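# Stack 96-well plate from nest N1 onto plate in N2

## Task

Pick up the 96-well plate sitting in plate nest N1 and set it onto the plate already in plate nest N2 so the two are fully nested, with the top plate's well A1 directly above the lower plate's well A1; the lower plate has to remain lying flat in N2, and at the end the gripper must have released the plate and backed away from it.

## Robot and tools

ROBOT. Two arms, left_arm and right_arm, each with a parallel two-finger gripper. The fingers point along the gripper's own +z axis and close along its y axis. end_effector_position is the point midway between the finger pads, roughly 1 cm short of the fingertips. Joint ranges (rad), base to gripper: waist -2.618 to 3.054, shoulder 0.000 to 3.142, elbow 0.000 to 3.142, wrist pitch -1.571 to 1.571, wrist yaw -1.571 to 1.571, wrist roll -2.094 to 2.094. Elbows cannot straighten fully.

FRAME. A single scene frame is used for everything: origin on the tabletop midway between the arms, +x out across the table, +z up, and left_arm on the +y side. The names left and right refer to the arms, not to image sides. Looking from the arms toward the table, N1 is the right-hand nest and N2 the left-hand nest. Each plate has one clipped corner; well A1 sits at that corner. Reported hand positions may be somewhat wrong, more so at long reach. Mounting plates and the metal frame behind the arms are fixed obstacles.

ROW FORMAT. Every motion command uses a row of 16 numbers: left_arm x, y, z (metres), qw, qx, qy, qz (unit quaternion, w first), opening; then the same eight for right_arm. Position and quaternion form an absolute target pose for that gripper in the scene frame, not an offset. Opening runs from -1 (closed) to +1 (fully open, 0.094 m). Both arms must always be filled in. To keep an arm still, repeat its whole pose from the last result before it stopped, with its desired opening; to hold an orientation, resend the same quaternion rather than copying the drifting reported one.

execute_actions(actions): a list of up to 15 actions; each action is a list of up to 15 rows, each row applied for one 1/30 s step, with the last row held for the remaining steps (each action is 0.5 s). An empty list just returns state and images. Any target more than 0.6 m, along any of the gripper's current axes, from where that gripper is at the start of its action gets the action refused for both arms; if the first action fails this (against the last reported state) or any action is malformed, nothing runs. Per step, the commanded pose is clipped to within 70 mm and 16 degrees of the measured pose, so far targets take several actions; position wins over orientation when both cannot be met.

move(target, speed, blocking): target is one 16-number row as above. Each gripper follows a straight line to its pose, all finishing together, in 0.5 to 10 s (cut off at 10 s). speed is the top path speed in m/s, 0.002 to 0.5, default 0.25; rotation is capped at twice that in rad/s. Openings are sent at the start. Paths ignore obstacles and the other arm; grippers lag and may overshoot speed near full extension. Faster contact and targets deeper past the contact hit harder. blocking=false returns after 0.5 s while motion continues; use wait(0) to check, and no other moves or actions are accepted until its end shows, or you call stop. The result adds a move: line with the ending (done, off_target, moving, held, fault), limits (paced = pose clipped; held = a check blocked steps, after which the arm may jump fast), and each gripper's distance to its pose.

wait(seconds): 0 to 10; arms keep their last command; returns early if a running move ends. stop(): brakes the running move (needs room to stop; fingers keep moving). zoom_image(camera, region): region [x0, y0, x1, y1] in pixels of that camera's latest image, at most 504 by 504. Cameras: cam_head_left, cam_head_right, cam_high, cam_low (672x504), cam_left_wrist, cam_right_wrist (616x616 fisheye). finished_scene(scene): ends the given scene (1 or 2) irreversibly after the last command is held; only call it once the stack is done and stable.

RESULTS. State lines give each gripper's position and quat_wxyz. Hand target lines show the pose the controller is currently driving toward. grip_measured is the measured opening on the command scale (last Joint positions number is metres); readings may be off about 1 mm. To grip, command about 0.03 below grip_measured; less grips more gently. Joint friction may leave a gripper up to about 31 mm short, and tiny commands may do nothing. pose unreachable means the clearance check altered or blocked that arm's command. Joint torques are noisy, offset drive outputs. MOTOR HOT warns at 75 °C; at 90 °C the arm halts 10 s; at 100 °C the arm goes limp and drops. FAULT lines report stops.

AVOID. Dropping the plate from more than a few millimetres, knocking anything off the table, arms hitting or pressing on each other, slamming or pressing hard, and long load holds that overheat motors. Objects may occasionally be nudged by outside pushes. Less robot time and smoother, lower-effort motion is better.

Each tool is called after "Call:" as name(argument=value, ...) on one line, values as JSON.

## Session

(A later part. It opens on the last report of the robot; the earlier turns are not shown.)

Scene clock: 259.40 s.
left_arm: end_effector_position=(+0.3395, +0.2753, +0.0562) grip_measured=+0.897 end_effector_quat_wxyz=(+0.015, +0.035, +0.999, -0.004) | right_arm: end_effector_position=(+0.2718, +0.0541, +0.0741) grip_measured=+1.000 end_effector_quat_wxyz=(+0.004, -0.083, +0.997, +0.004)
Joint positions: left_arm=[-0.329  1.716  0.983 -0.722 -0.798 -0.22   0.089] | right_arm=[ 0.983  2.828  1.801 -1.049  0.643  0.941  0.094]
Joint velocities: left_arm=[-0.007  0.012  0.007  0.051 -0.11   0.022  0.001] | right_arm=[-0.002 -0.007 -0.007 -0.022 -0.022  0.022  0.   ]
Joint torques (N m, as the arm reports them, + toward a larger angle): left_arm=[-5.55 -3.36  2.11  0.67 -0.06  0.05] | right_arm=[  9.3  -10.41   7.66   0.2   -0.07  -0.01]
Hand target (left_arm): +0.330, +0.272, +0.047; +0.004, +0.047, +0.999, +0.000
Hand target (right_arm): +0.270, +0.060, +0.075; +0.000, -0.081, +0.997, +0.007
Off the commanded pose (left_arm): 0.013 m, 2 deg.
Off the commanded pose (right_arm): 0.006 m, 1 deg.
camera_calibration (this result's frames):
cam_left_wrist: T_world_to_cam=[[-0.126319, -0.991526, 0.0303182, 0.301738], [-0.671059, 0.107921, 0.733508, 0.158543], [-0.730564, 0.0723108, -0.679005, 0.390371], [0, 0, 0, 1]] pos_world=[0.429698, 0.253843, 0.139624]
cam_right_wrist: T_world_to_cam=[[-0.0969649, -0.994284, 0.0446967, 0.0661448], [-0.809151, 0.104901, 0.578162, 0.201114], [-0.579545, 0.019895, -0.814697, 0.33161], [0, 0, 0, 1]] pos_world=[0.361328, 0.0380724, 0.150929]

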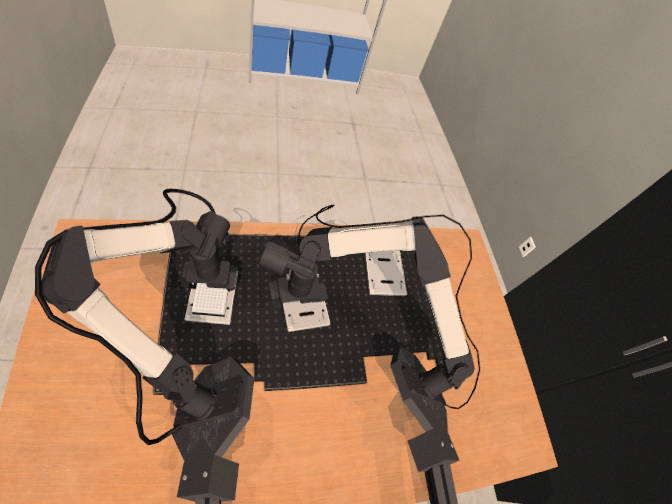

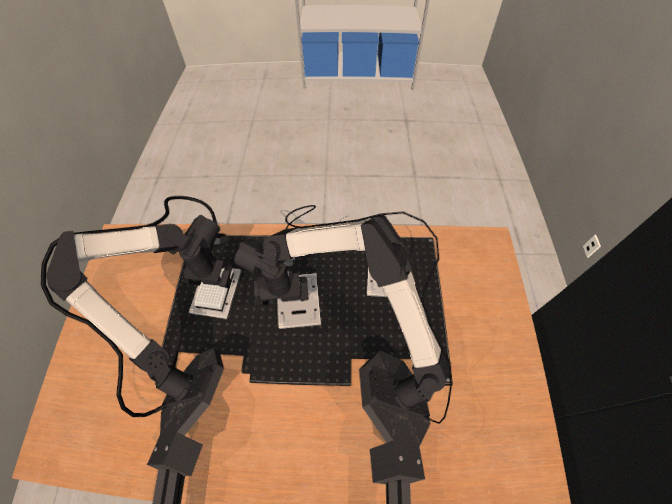

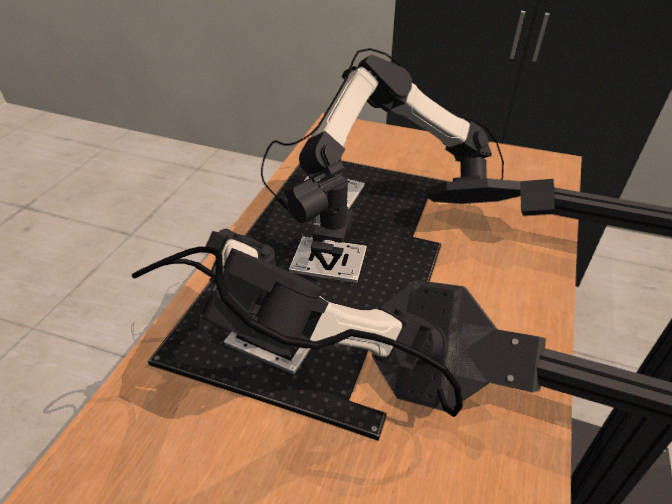

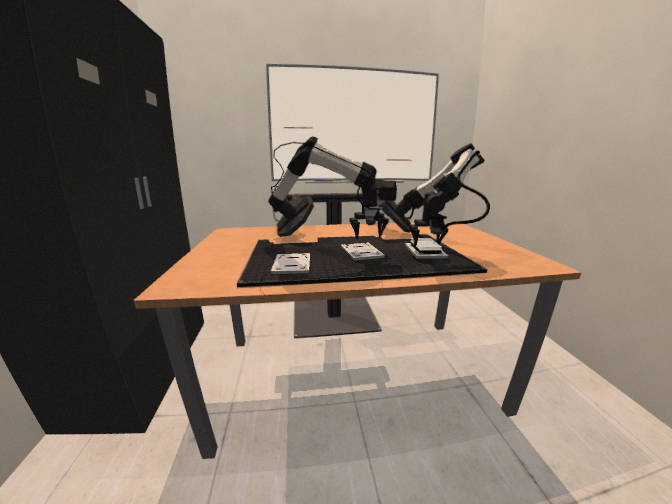

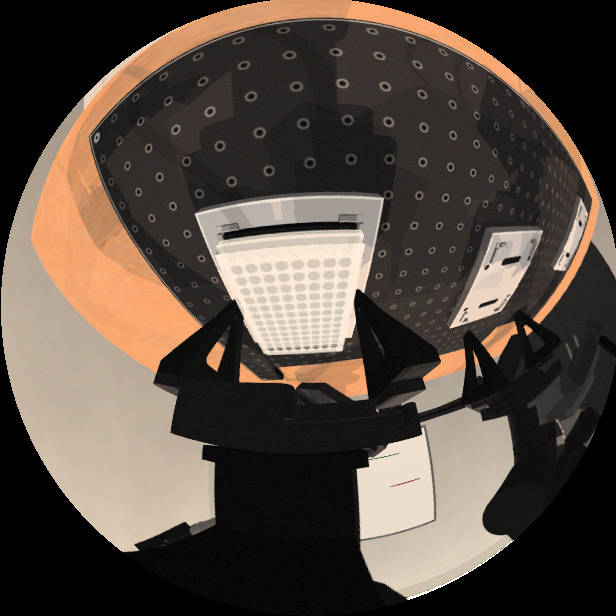

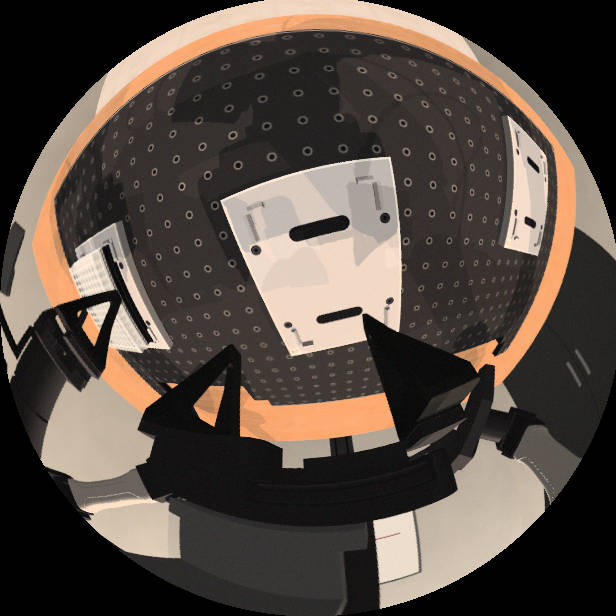

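Call:
move(target=[0.368,0.272,0.054,0.004,0.036,0.999,0,1,0.27,0.06,0.075,0,-0.081,0.997,0.007,1], speed=0.03)

Call:
zoom_image(camera="cam_left_wrist", region=[200,210,390,380])

Scene clock: 267.73 s.
left_arm: end_effector_position=(+0.3670, +0.2711, +0.0573) grip_measured=+1.000 end_effector_quat_wxyz=(+0.014, +0.031, +0.999, -0.004) | right_arm: end_effector_position=(+0.2718, +0.0541, +0.0741) grip_measured=+1.000 end_effector_quat_wxyz=(+0.004, -0.083, +0.997, +0.004)
Joint positions: left_arm=[-0.321  1.802  1.113 -0.764 -0.798 -0.22   0.094] | right_arm=[ 0.983  2.828  1.801 -1.049  0.643  0.941  0.094]
Joint velocities: left_arm=[-0.007  0.007 -0.002 -0.081  0.037  0.051  0.   ] | right_arm=[ 0.002 -0.007  0.017  0.022 -0.022 -0.007  0.   ]
Joint torques (N m, as the arm reports them, + toward a larger angle): left_arm=[-6.02 -3.84  5.9   0.22 -0.07 -0.03] | right_arm=[  9.3  -10.42   7.65   0.2   -0.07  -0.01]
Hand target (left_arm): +0.368, +0.272, +0.054; +0.004, +0.036, +0.999, +0.000
Hand target (right_arm): +0.270, +0.060, +0.075; +0.000, -0.081, +0.997, +0.007
Off the commanded pose (left_arm): 0.004 m, 1 deg.
Off the commanded pose (right_arm): 0.006 m, 1 deg.
move: done
camera_calibration (this result's frames):
cam_left_wrist: T_world_to_cam=[[-0.118529, -0.992522, 0.0291767, 0.29855], [-0.669875, 0.101619, 0.735487, 0.177743], [-0.732952, 0.0676318, -0.67691, 0.413479], [0, 0, 0, 1]] pos_world=[0.457513, 0.250291, 0.14045]
cam_right_wrist: T_world_to_cam=[[-0.0969649, -0.994284, 0.0446967, 0.0661448], [-0.809151, 0.104901, 0.578162, 0.201114], [-0.579545, 0.019895, -0.814697, 0.33161], [0, 0, 0, 1]] pos_world=[0.361328, 0.0380724, 0.150929]

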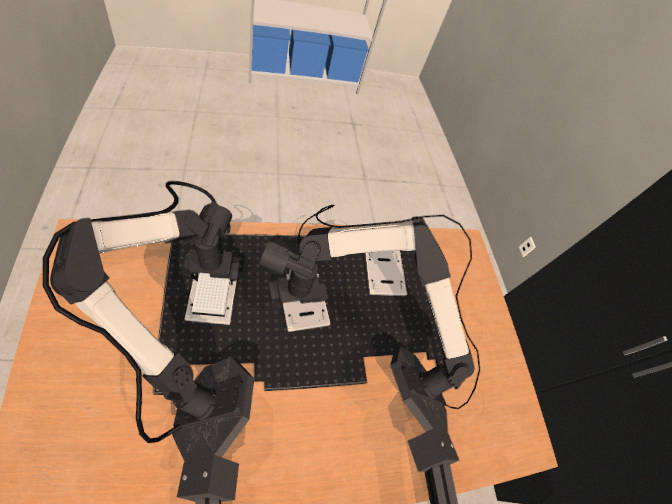

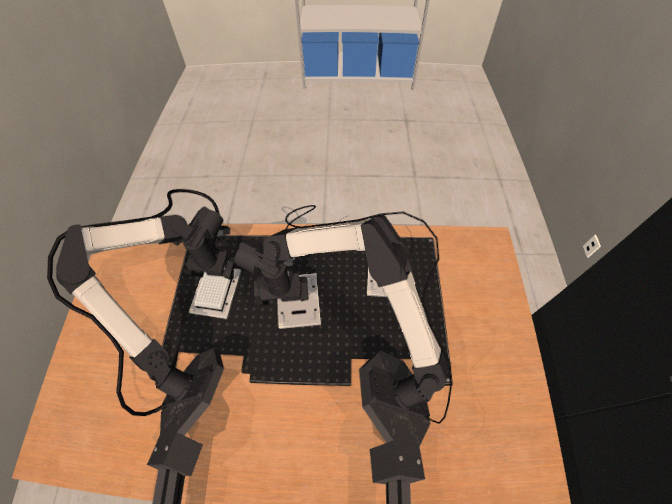

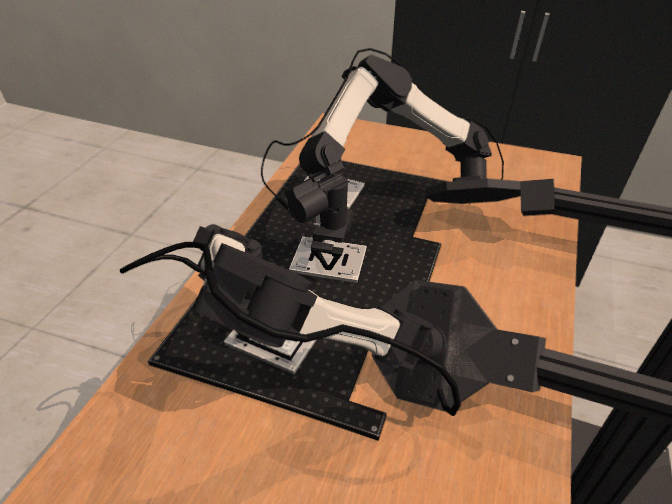

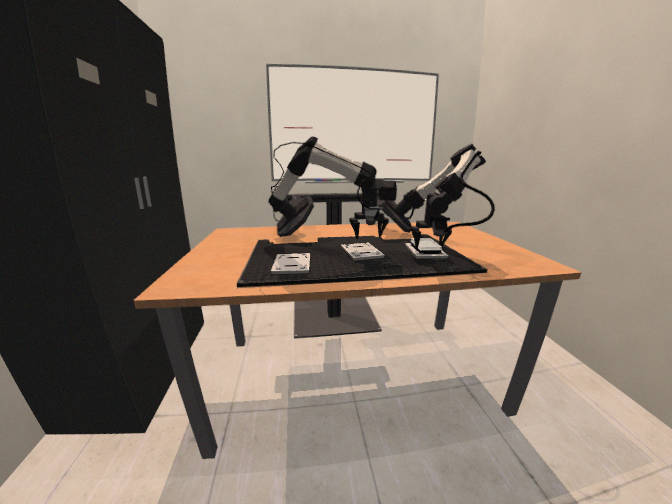

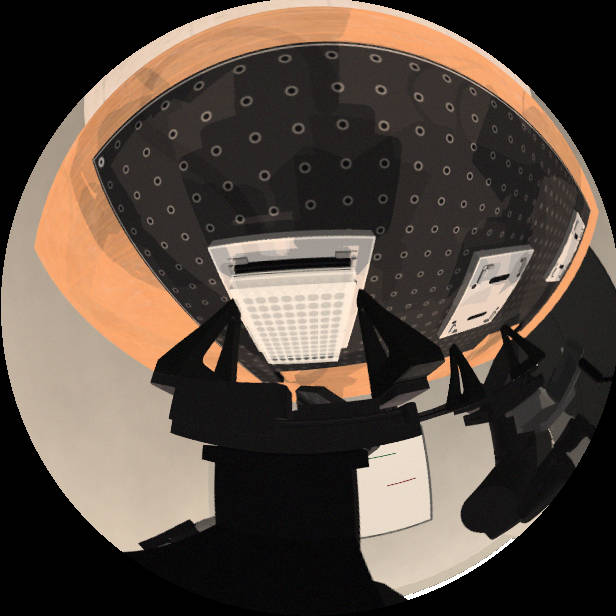

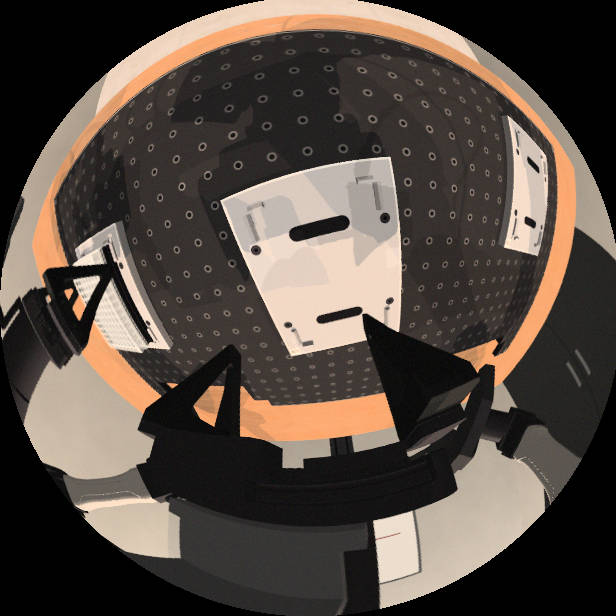

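Region (200, 210, 390, 380) of cam_left_wrist's 616x616 image, scaled by 2.653, with more detail than that image has; it fills the top 451 rows of this view, and the rest is white.

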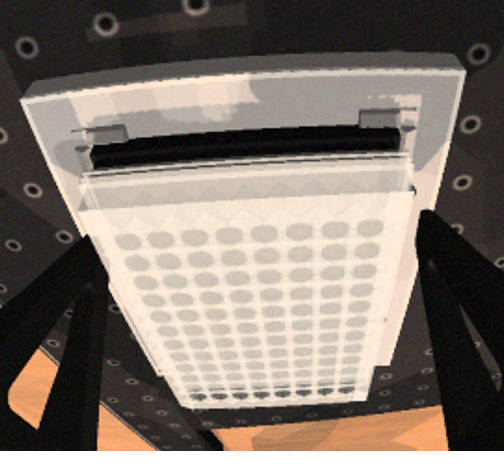

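Call:
move(target=[0.36,0.274,0.11,0.004,0.036,0.999,0,1,0.27,-0.03,0.085,0,-0.081,0.997,0.007,1], speed=0.15)

Call:
move(target=[0.235,0.288,0.11,0,0.73,0.683,0,-1,0.27,-0.03,0.085,0,-0.081,0.997,0.007,1], speed=0.3)

Call:
move(target=[0.232,0.288,0.047,0,0.73,0.683,0,-1,0.27,-0.03,0.085,0,-0.081,0.997,0.007,1], speed=0.08)

Call:
execute_actions(actions=[[[0.232,0.288,0.047,0,0.73,0.683,0,-0.3,0.27,-0.03,0.085,0,-0.081,0.997,0.007,1]],[[0.232,0.288,0.047,0,0.73,0.683,0,-0.05,0.27,-0.03,0.085,0,-0.081,0.997,0.007,1]]])

Call:
zoom_image(camera="cam_left_wrist", region=[100,200,310,360])

Scene clock: 277.33 s.
left_arm: end_effector_position=(+0.3538, +0.2696, +0.1019) grip_measured=+1.000 end_effector_quat_wxyz=(-0.002, +0.046, +0.999, +0.000) | right_arm: end_effector_position=(+0.2723, -0.0239, +0.0901) grip_measured=+1.000 end_effector_quat_wxyz=(+0.001, -0.077, +0.997, +0.013)
Joint positions: left_arm=[-0.436  1.782  1.205 -1.041 -0.798 -0.387  0.094] | right_arm=[ 0.928  2.501  1.426 -0.948  0.654  0.882  0.094]
Joint velocities: left_arm=[ 0.007  0.007 -0.002 -0.037  0.037  0.022  0.   ] | right_arm=[-0.012 -0.002 -0.017 -0.037  0.007 -0.11   0.   ]
Joint torques (N m, as the arm reports them, + toward a larger angle): left_arm=[-7.07 -5.73  6.25  0.15 -0.06 -0.15] | right_arm=[  7.1  -10.3    3.85   0.39   0.08  -0.22]
Hand target (left_arm): +0.359, +0.274, +0.110; +0.005, +0.036, +0.999, -0.002
Hand target (right_arm): +0.271, -0.029, +0.086; -0.000, -0.081, +0.997, +0.008
Off the commanded pose (left_arm): 0.011 m, 1 deg.
Off the commanded pose (right_arm): 0.008 m, 1 deg.
move: off_target (left_arm)
camera_calibration (this result's frames):
cam_left_wrist: T_world_to_cam=[[-0.14855, -0.988601, 0.0244973, 0.304165], [-0.642896, 0.115367, 0.757215, 0.120814], [-0.75141, 0.0967351, -0.652706, 0.430318], [0, 0, 0, 1]] pos_world=[0.4462, 0.245133, 0.181938]
cam_right_wrist: T_world_to_cam=[[-0.108623, -0.993706, 0.0273896, -0.00736677], [-0.804066, 0.104028, 0.585369, 0.198348], [-0.584534, 0.0415613, -0.810304, 0.347913], [0, 0, 0, 1]] pos_world=[0.362051, -0.0424138, 0.166011]

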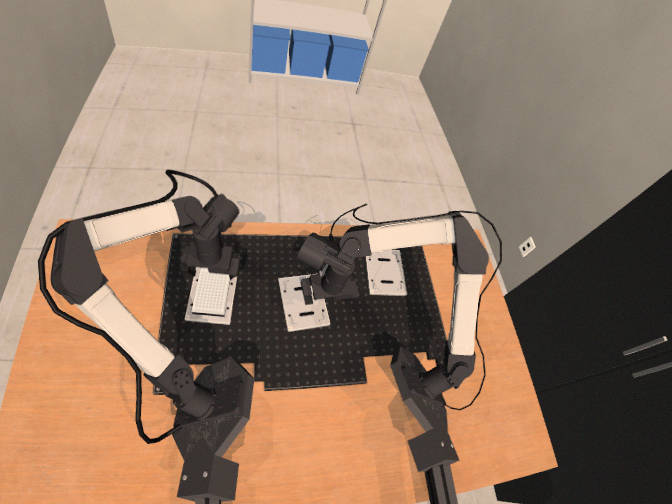

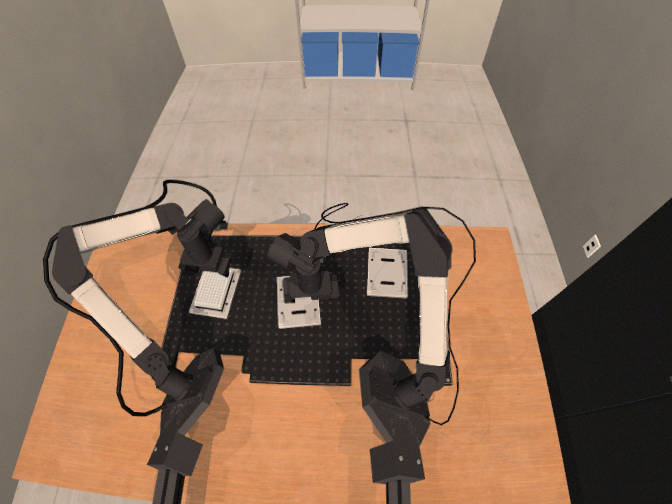

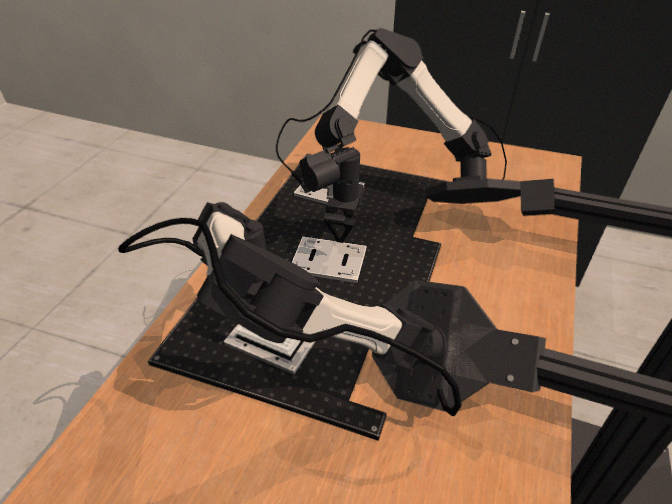

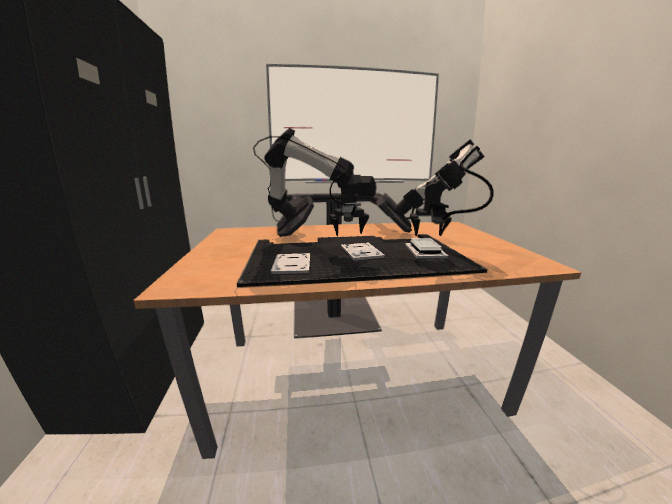

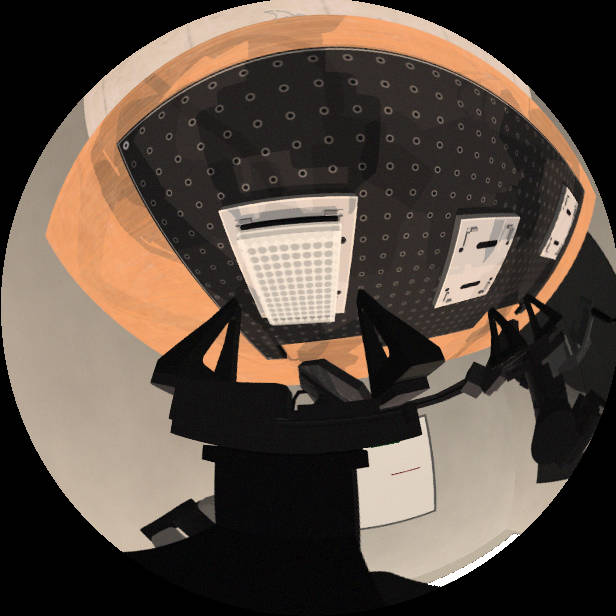

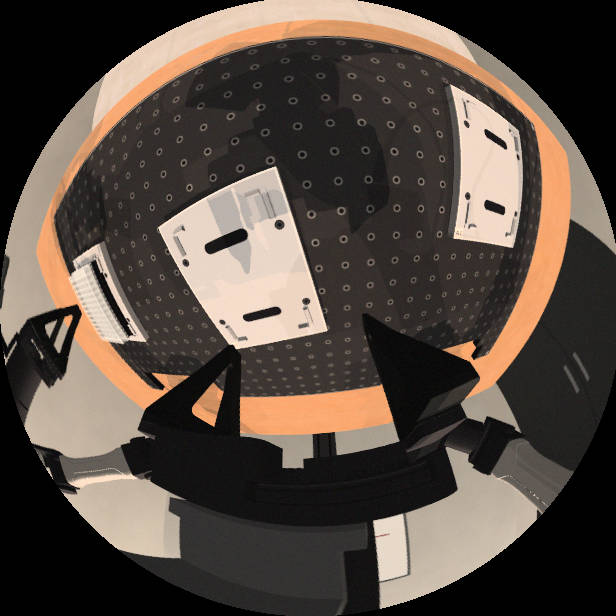

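Scene clock: 280.47 s.
left_arm: end_effector_position=(+0.2445, +0.2853, +0.1080) grip_measured=-0.994 end_effector_quat_wxyz=(+0.006, +0.719, +0.695, +0.004) | right_arm: end_effector_position=(+0.2727, -0.0232, +0.0902) grip_measured=+1.000 end_effector_quat_wxyz=(+0.002, -0.076, +0.997, +0.014)
Joint positions: left_arm=[-0.585  1.448  0.774 -1.069 -0.79   0.933  0.   ] | right_arm=[ 0.928  2.501  1.426 -0.944  0.654  0.882  0.094]
Joint velocities: left_arm=[-0.012  0.002 -0.002  0.037 -0.007  0.066  0.   ] | right_arm=[-0.007 -0.012  0.007 -0.125 -0.022 -0.007  0.   ]
Joint torques (N m, as the arm reports them, + toward a larger angle): left_arm=[-4.57 -3.4   2.9   0.13  0.17  0.06] | right_arm=[  7.1  -10.36   3.45   0.4    0.09  -0.21]
Hand target (left_arm): +0.235, +0.287, +0.107; +0.002, +0.730, +0.683, -0.001
Hand target (right_arm): +0.270, -0.030, +0.085; -0.000, -0.081, +0.997, +0.007
Off the commanded pose (left_arm): 0.010 m, 2 deg.
Off the commanded pose (right_arm): 0.009 m, 1 deg.
move: done
camera_calibration (this result's frames):
cam_left_wrist: T_world_to_cam=[[-0.99576, 0.0914591, 0.00982543, 0.203962], [0.0675, 0.653956, 0.753515, -0.282874], [0.0624905, 0.750984, -0.657357, -0.0344555], [0, 0, 0, 1]] pos_world=[0.224345, 0.192209, 0.188497]
cam_right_wrist: T_world_to_cam=[[-0.111007, -0.993514, 0.0246388, -0.0057348], [-0.804687, 0.104403, 0.584448, 0.198855], [-0.58323, 0.0450511, -0.811057, 0.347933], [0, 0, 0, 1]] pos_world=[0.362305, -0.0421334, 0.166114]

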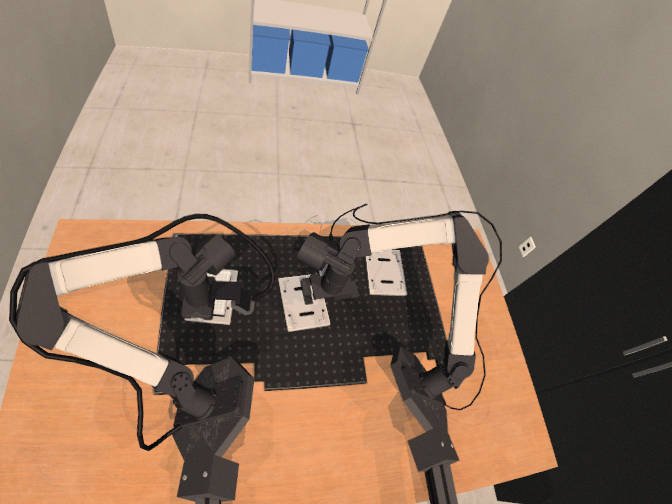

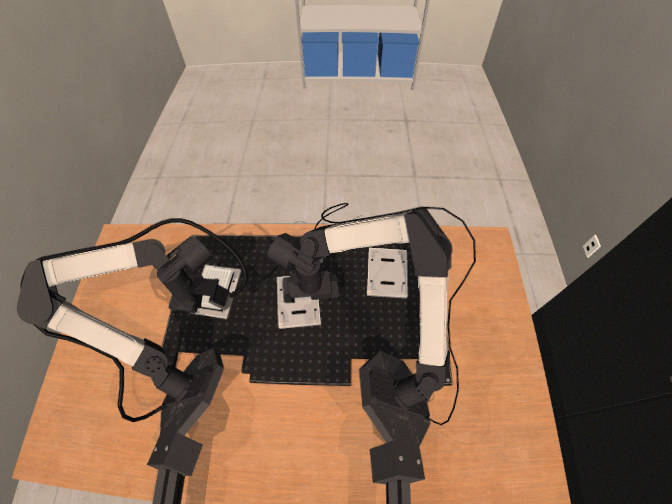

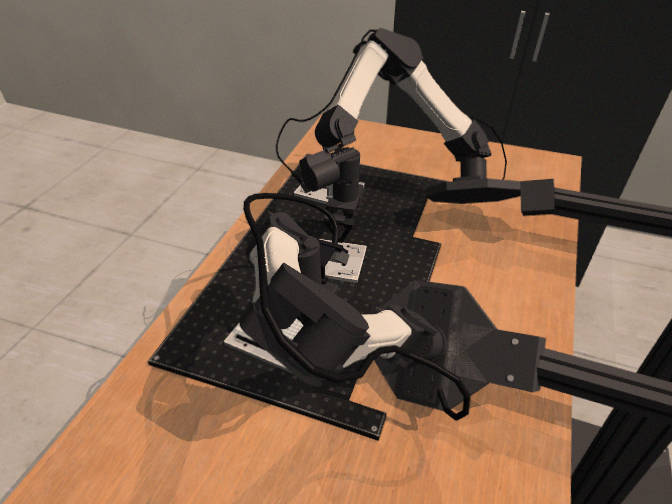

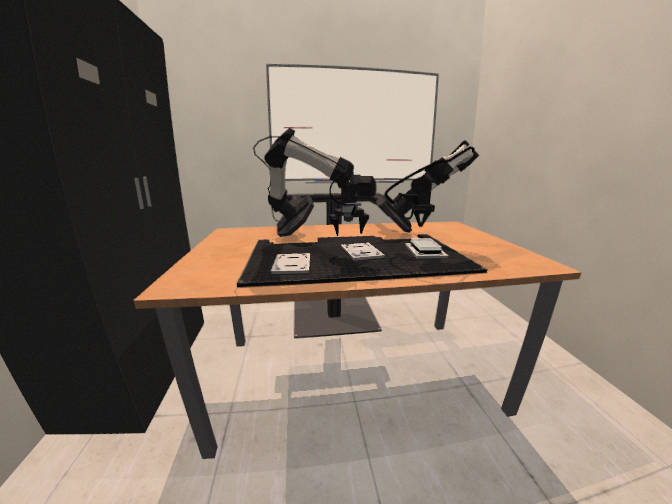

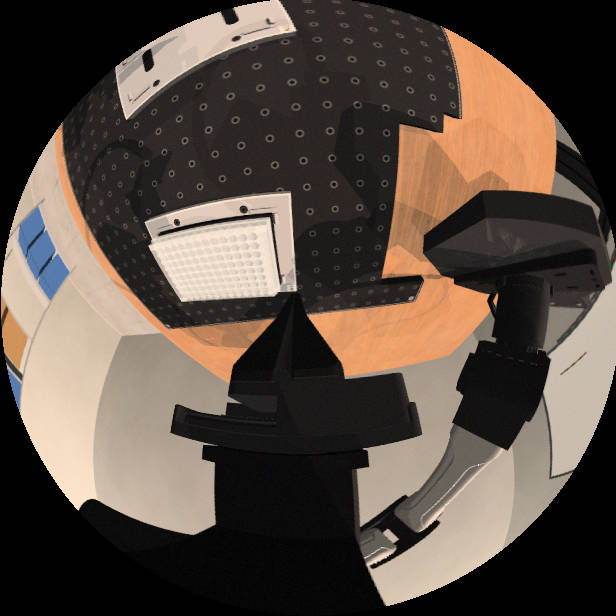

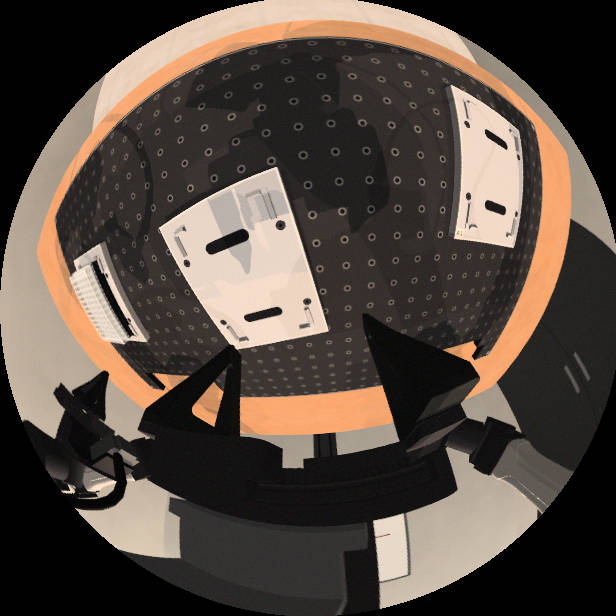

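Scene clock: 281.87 s.
left_arm: end_effector_position=(+0.2382, +0.2876, +0.0512) grip_measured=-0.994 end_effector_quat_wxyz=(+0.001, +0.728, +0.686, +0.000) | right_arm: end_effector_position=(+0.2727, -0.0231, +0.0902) grip_measured=+1.000 end_effector_quat_wxyz=(+0.002, -0.076, +0.997, +0.014)
Joint positions: left_arm=[-0.383  1.448  0.598 -0.704 -0.8    1.232  0.   ] | right_arm=[ 0.928  2.501  1.426 -0.944  0.654  0.882  0.094]
Joint velocities: left_arm=[ 0.002  0.012 -0.002  0.037 -0.037  0.022 -0.001] | right_arm=[-0.022  0.012  0.002 -0.037  0.022 -0.051  0.   ]
Joint torques (N m, as the arm reports them, + toward a larger angle): left_arm=[-3.05 -2.84  1.87  0.49  0.02  0.05] | right_arm=[  7.07 -10.36   3.45   0.4    0.09  -0.21]
Hand target (left_arm): +0.233, +0.289, +0.047; -0.003, +0.730, +0.683, +0.002
Hand target (right_arm): +0.270, -0.030, +0.085; -0.000, -0.081, +0.997, +0.007
Off the commanded pose (left_arm): 0.007 m, 0 deg.
Off the commanded pose (right_arm): 0.009 m, 1 deg.
move: done
camera_calibration (this result's frames):
cam_left_wrist: T_world_to_cam=[[-0.993113, 0.114928, 0.0227686, 0.189918], [0.0925648, 0.650529, 0.753819, -0.246133], [0.071823, 0.750735, -0.656687, -0.075288], [0, 0, 0, 1]] pos_world=[0.2168, 0.194812, 0.131775]
cam_right_wrist: T_world_to_cam=[[-0.111245, -0.993494, 0.0243635, -0.00557159], [-0.804749, 0.10444, 0.584356, 0.198906], [-0.583099, 0.0454, -0.811132, 0.347935], [0, 0, 0, 1]] pos_world=[0.36233, -0.0421054, 0.166125]

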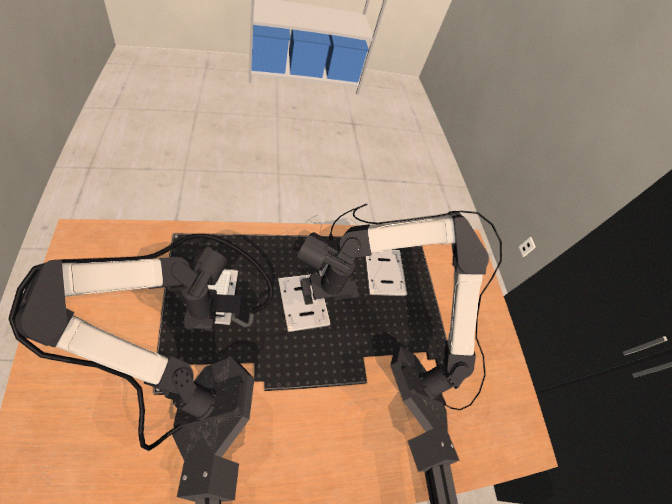

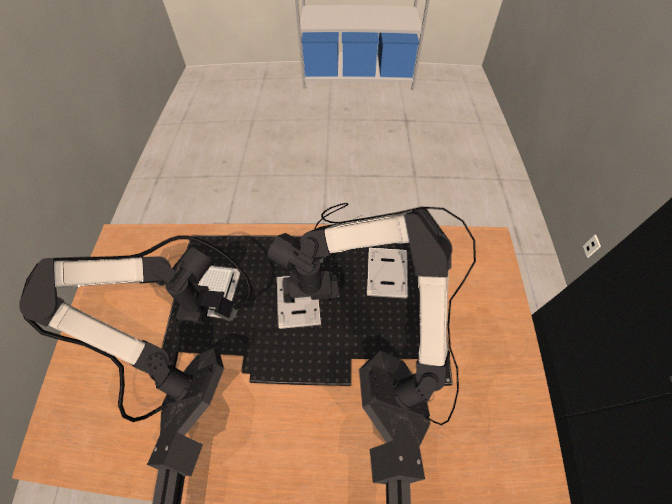

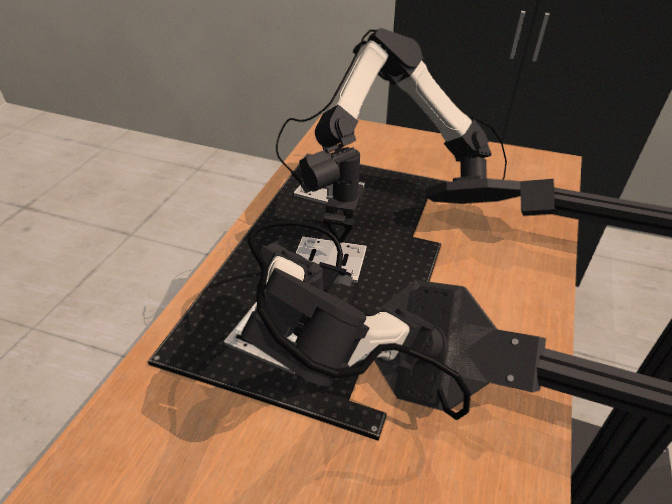

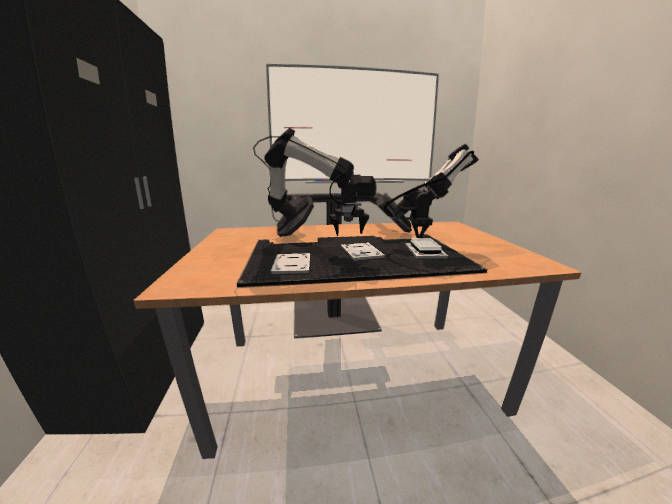

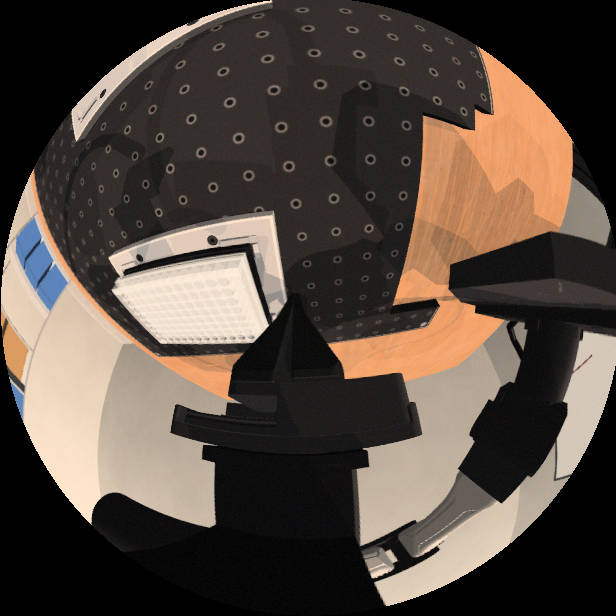

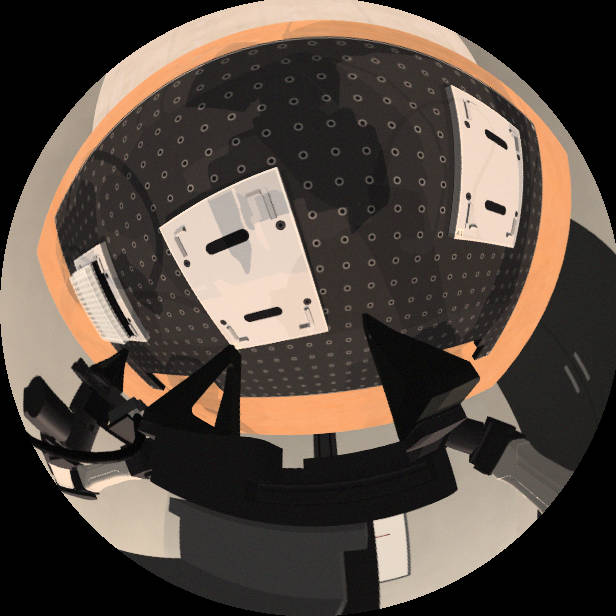

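Scene clock: 282.87 s.
left_arm: end_effector_position=(+0.2394, +0.2871, +0.0512) grip_measured=-0.053 end_effector_quat_wxyz=(+0.003, +0.728, +0.685, +0.001) | right_arm: end_effector_position=(+0.2727, -0.0231, +0.0902) grip_measured=+1.000 end_effector_quat_wxyz=(+0.002, -0.076, +0.997, +0.014)
Joint positions: left_arm=[-0.383  1.448  0.598 -0.697 -0.8    1.239  0.045] | right_arm=[ 0.928  2.501  1.426 -0.944  0.654  0.882  0.094]
Joint velocities: left_arm=[-0.027  0.012 -0.002 -0.007 -0.037  0.051 -0.001] | right_arm=[ 0.002  0.007 -0.002  0.037 -0.11   0.066  0.   ]
Joint torques (N m, as the arm reports them, + toward a larger angle): left_arm=[-3.07 -3.22  1.51  0.52  0.08  0.05] | right_arm=[  7.09 -10.37   3.46   0.4    0.09  -0.22]
Hand target (left_arm): +0.232, +0.288, +0.047; -0.000, +0.730, +0.683, -0.000
Hand target (right_arm): +0.270, -0.030, +0.085; -0.000, -0.081, +0.997, +0.007
Off the commanded pose (left_arm): 0.009 m, 1 deg.
Off the commanded pose (right_arm): 0.009 m, 1 deg.
camera_calibration (this result's frames):
cam_left_wrist: T_world_to_cam=[[-0.992997, 0.116735, 0.0181748, 0.190926], [0.0904, 0.651739, 0.753036, -0.245697], [0.0760603, 0.749406, -0.657728, -0.0756357], [0, 0, 0, 1]] pos_world=[0.217553, 0.194524, 0.131801]
cam_right_wrist: T_world_to_cam=[[-0.111245, -0.993494, 0.0243635, -0.00557159], [-0.804749, 0.10444, 0.584356, 0.198906], [-0.583099, 0.0454, -0.811132, 0.347935], [0, 0, 0, 1]] pos_world=[0.36233, -0.0421054, 0.166125]

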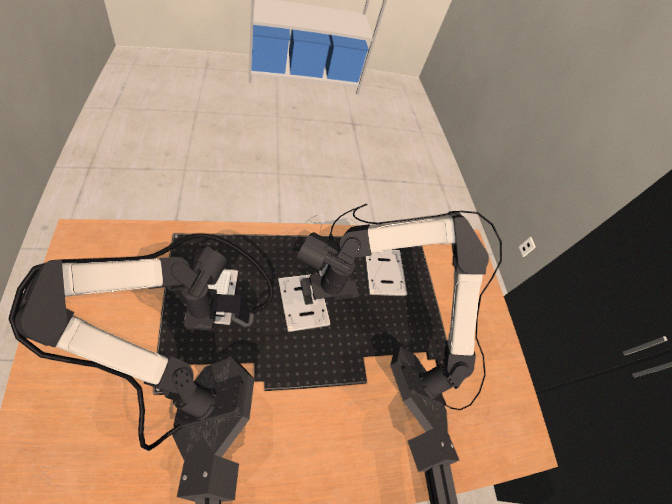

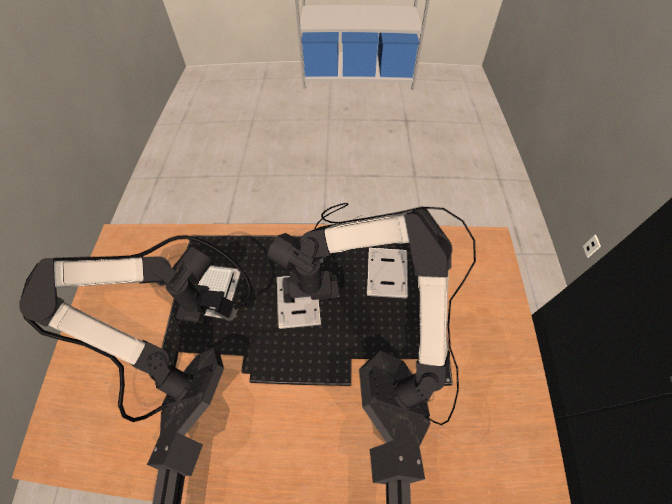

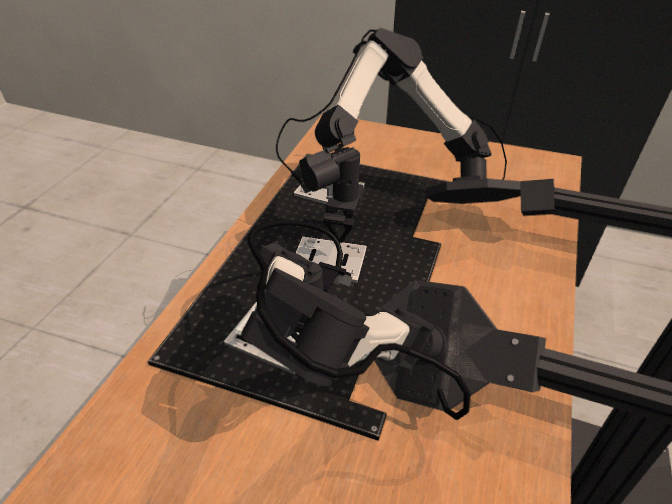

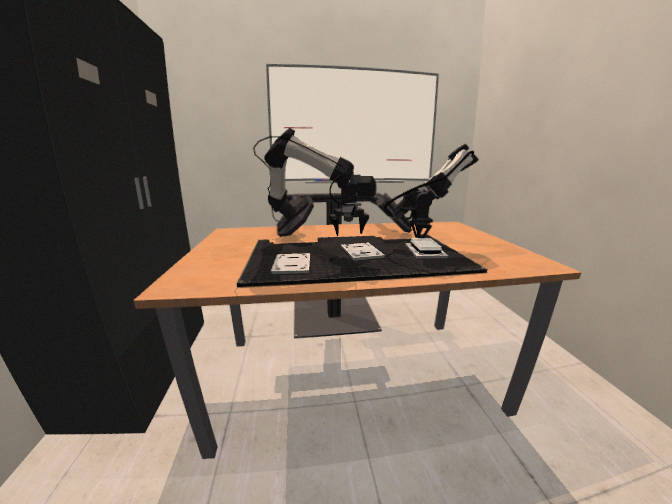

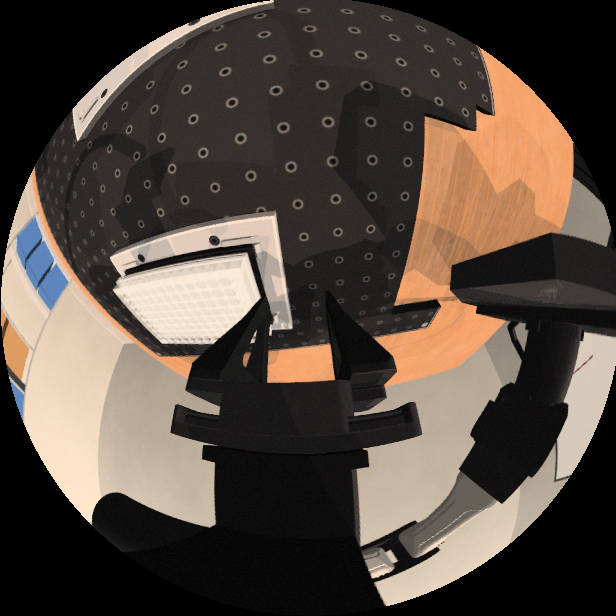

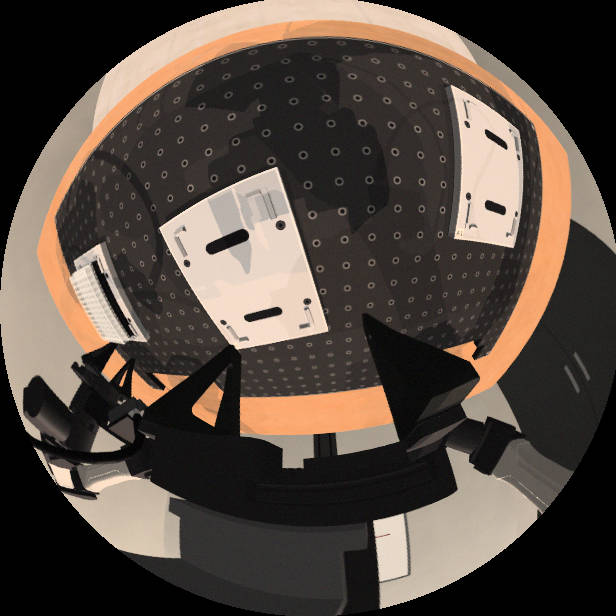

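Region (100, 200, 310, 360) of cam_left_wrist's 616x616 image, scaled by 2.400, with more detail than that image has; it fills the top 384 rows of this view, and the rest is white.

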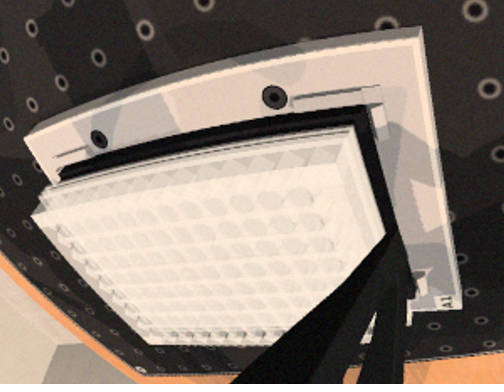

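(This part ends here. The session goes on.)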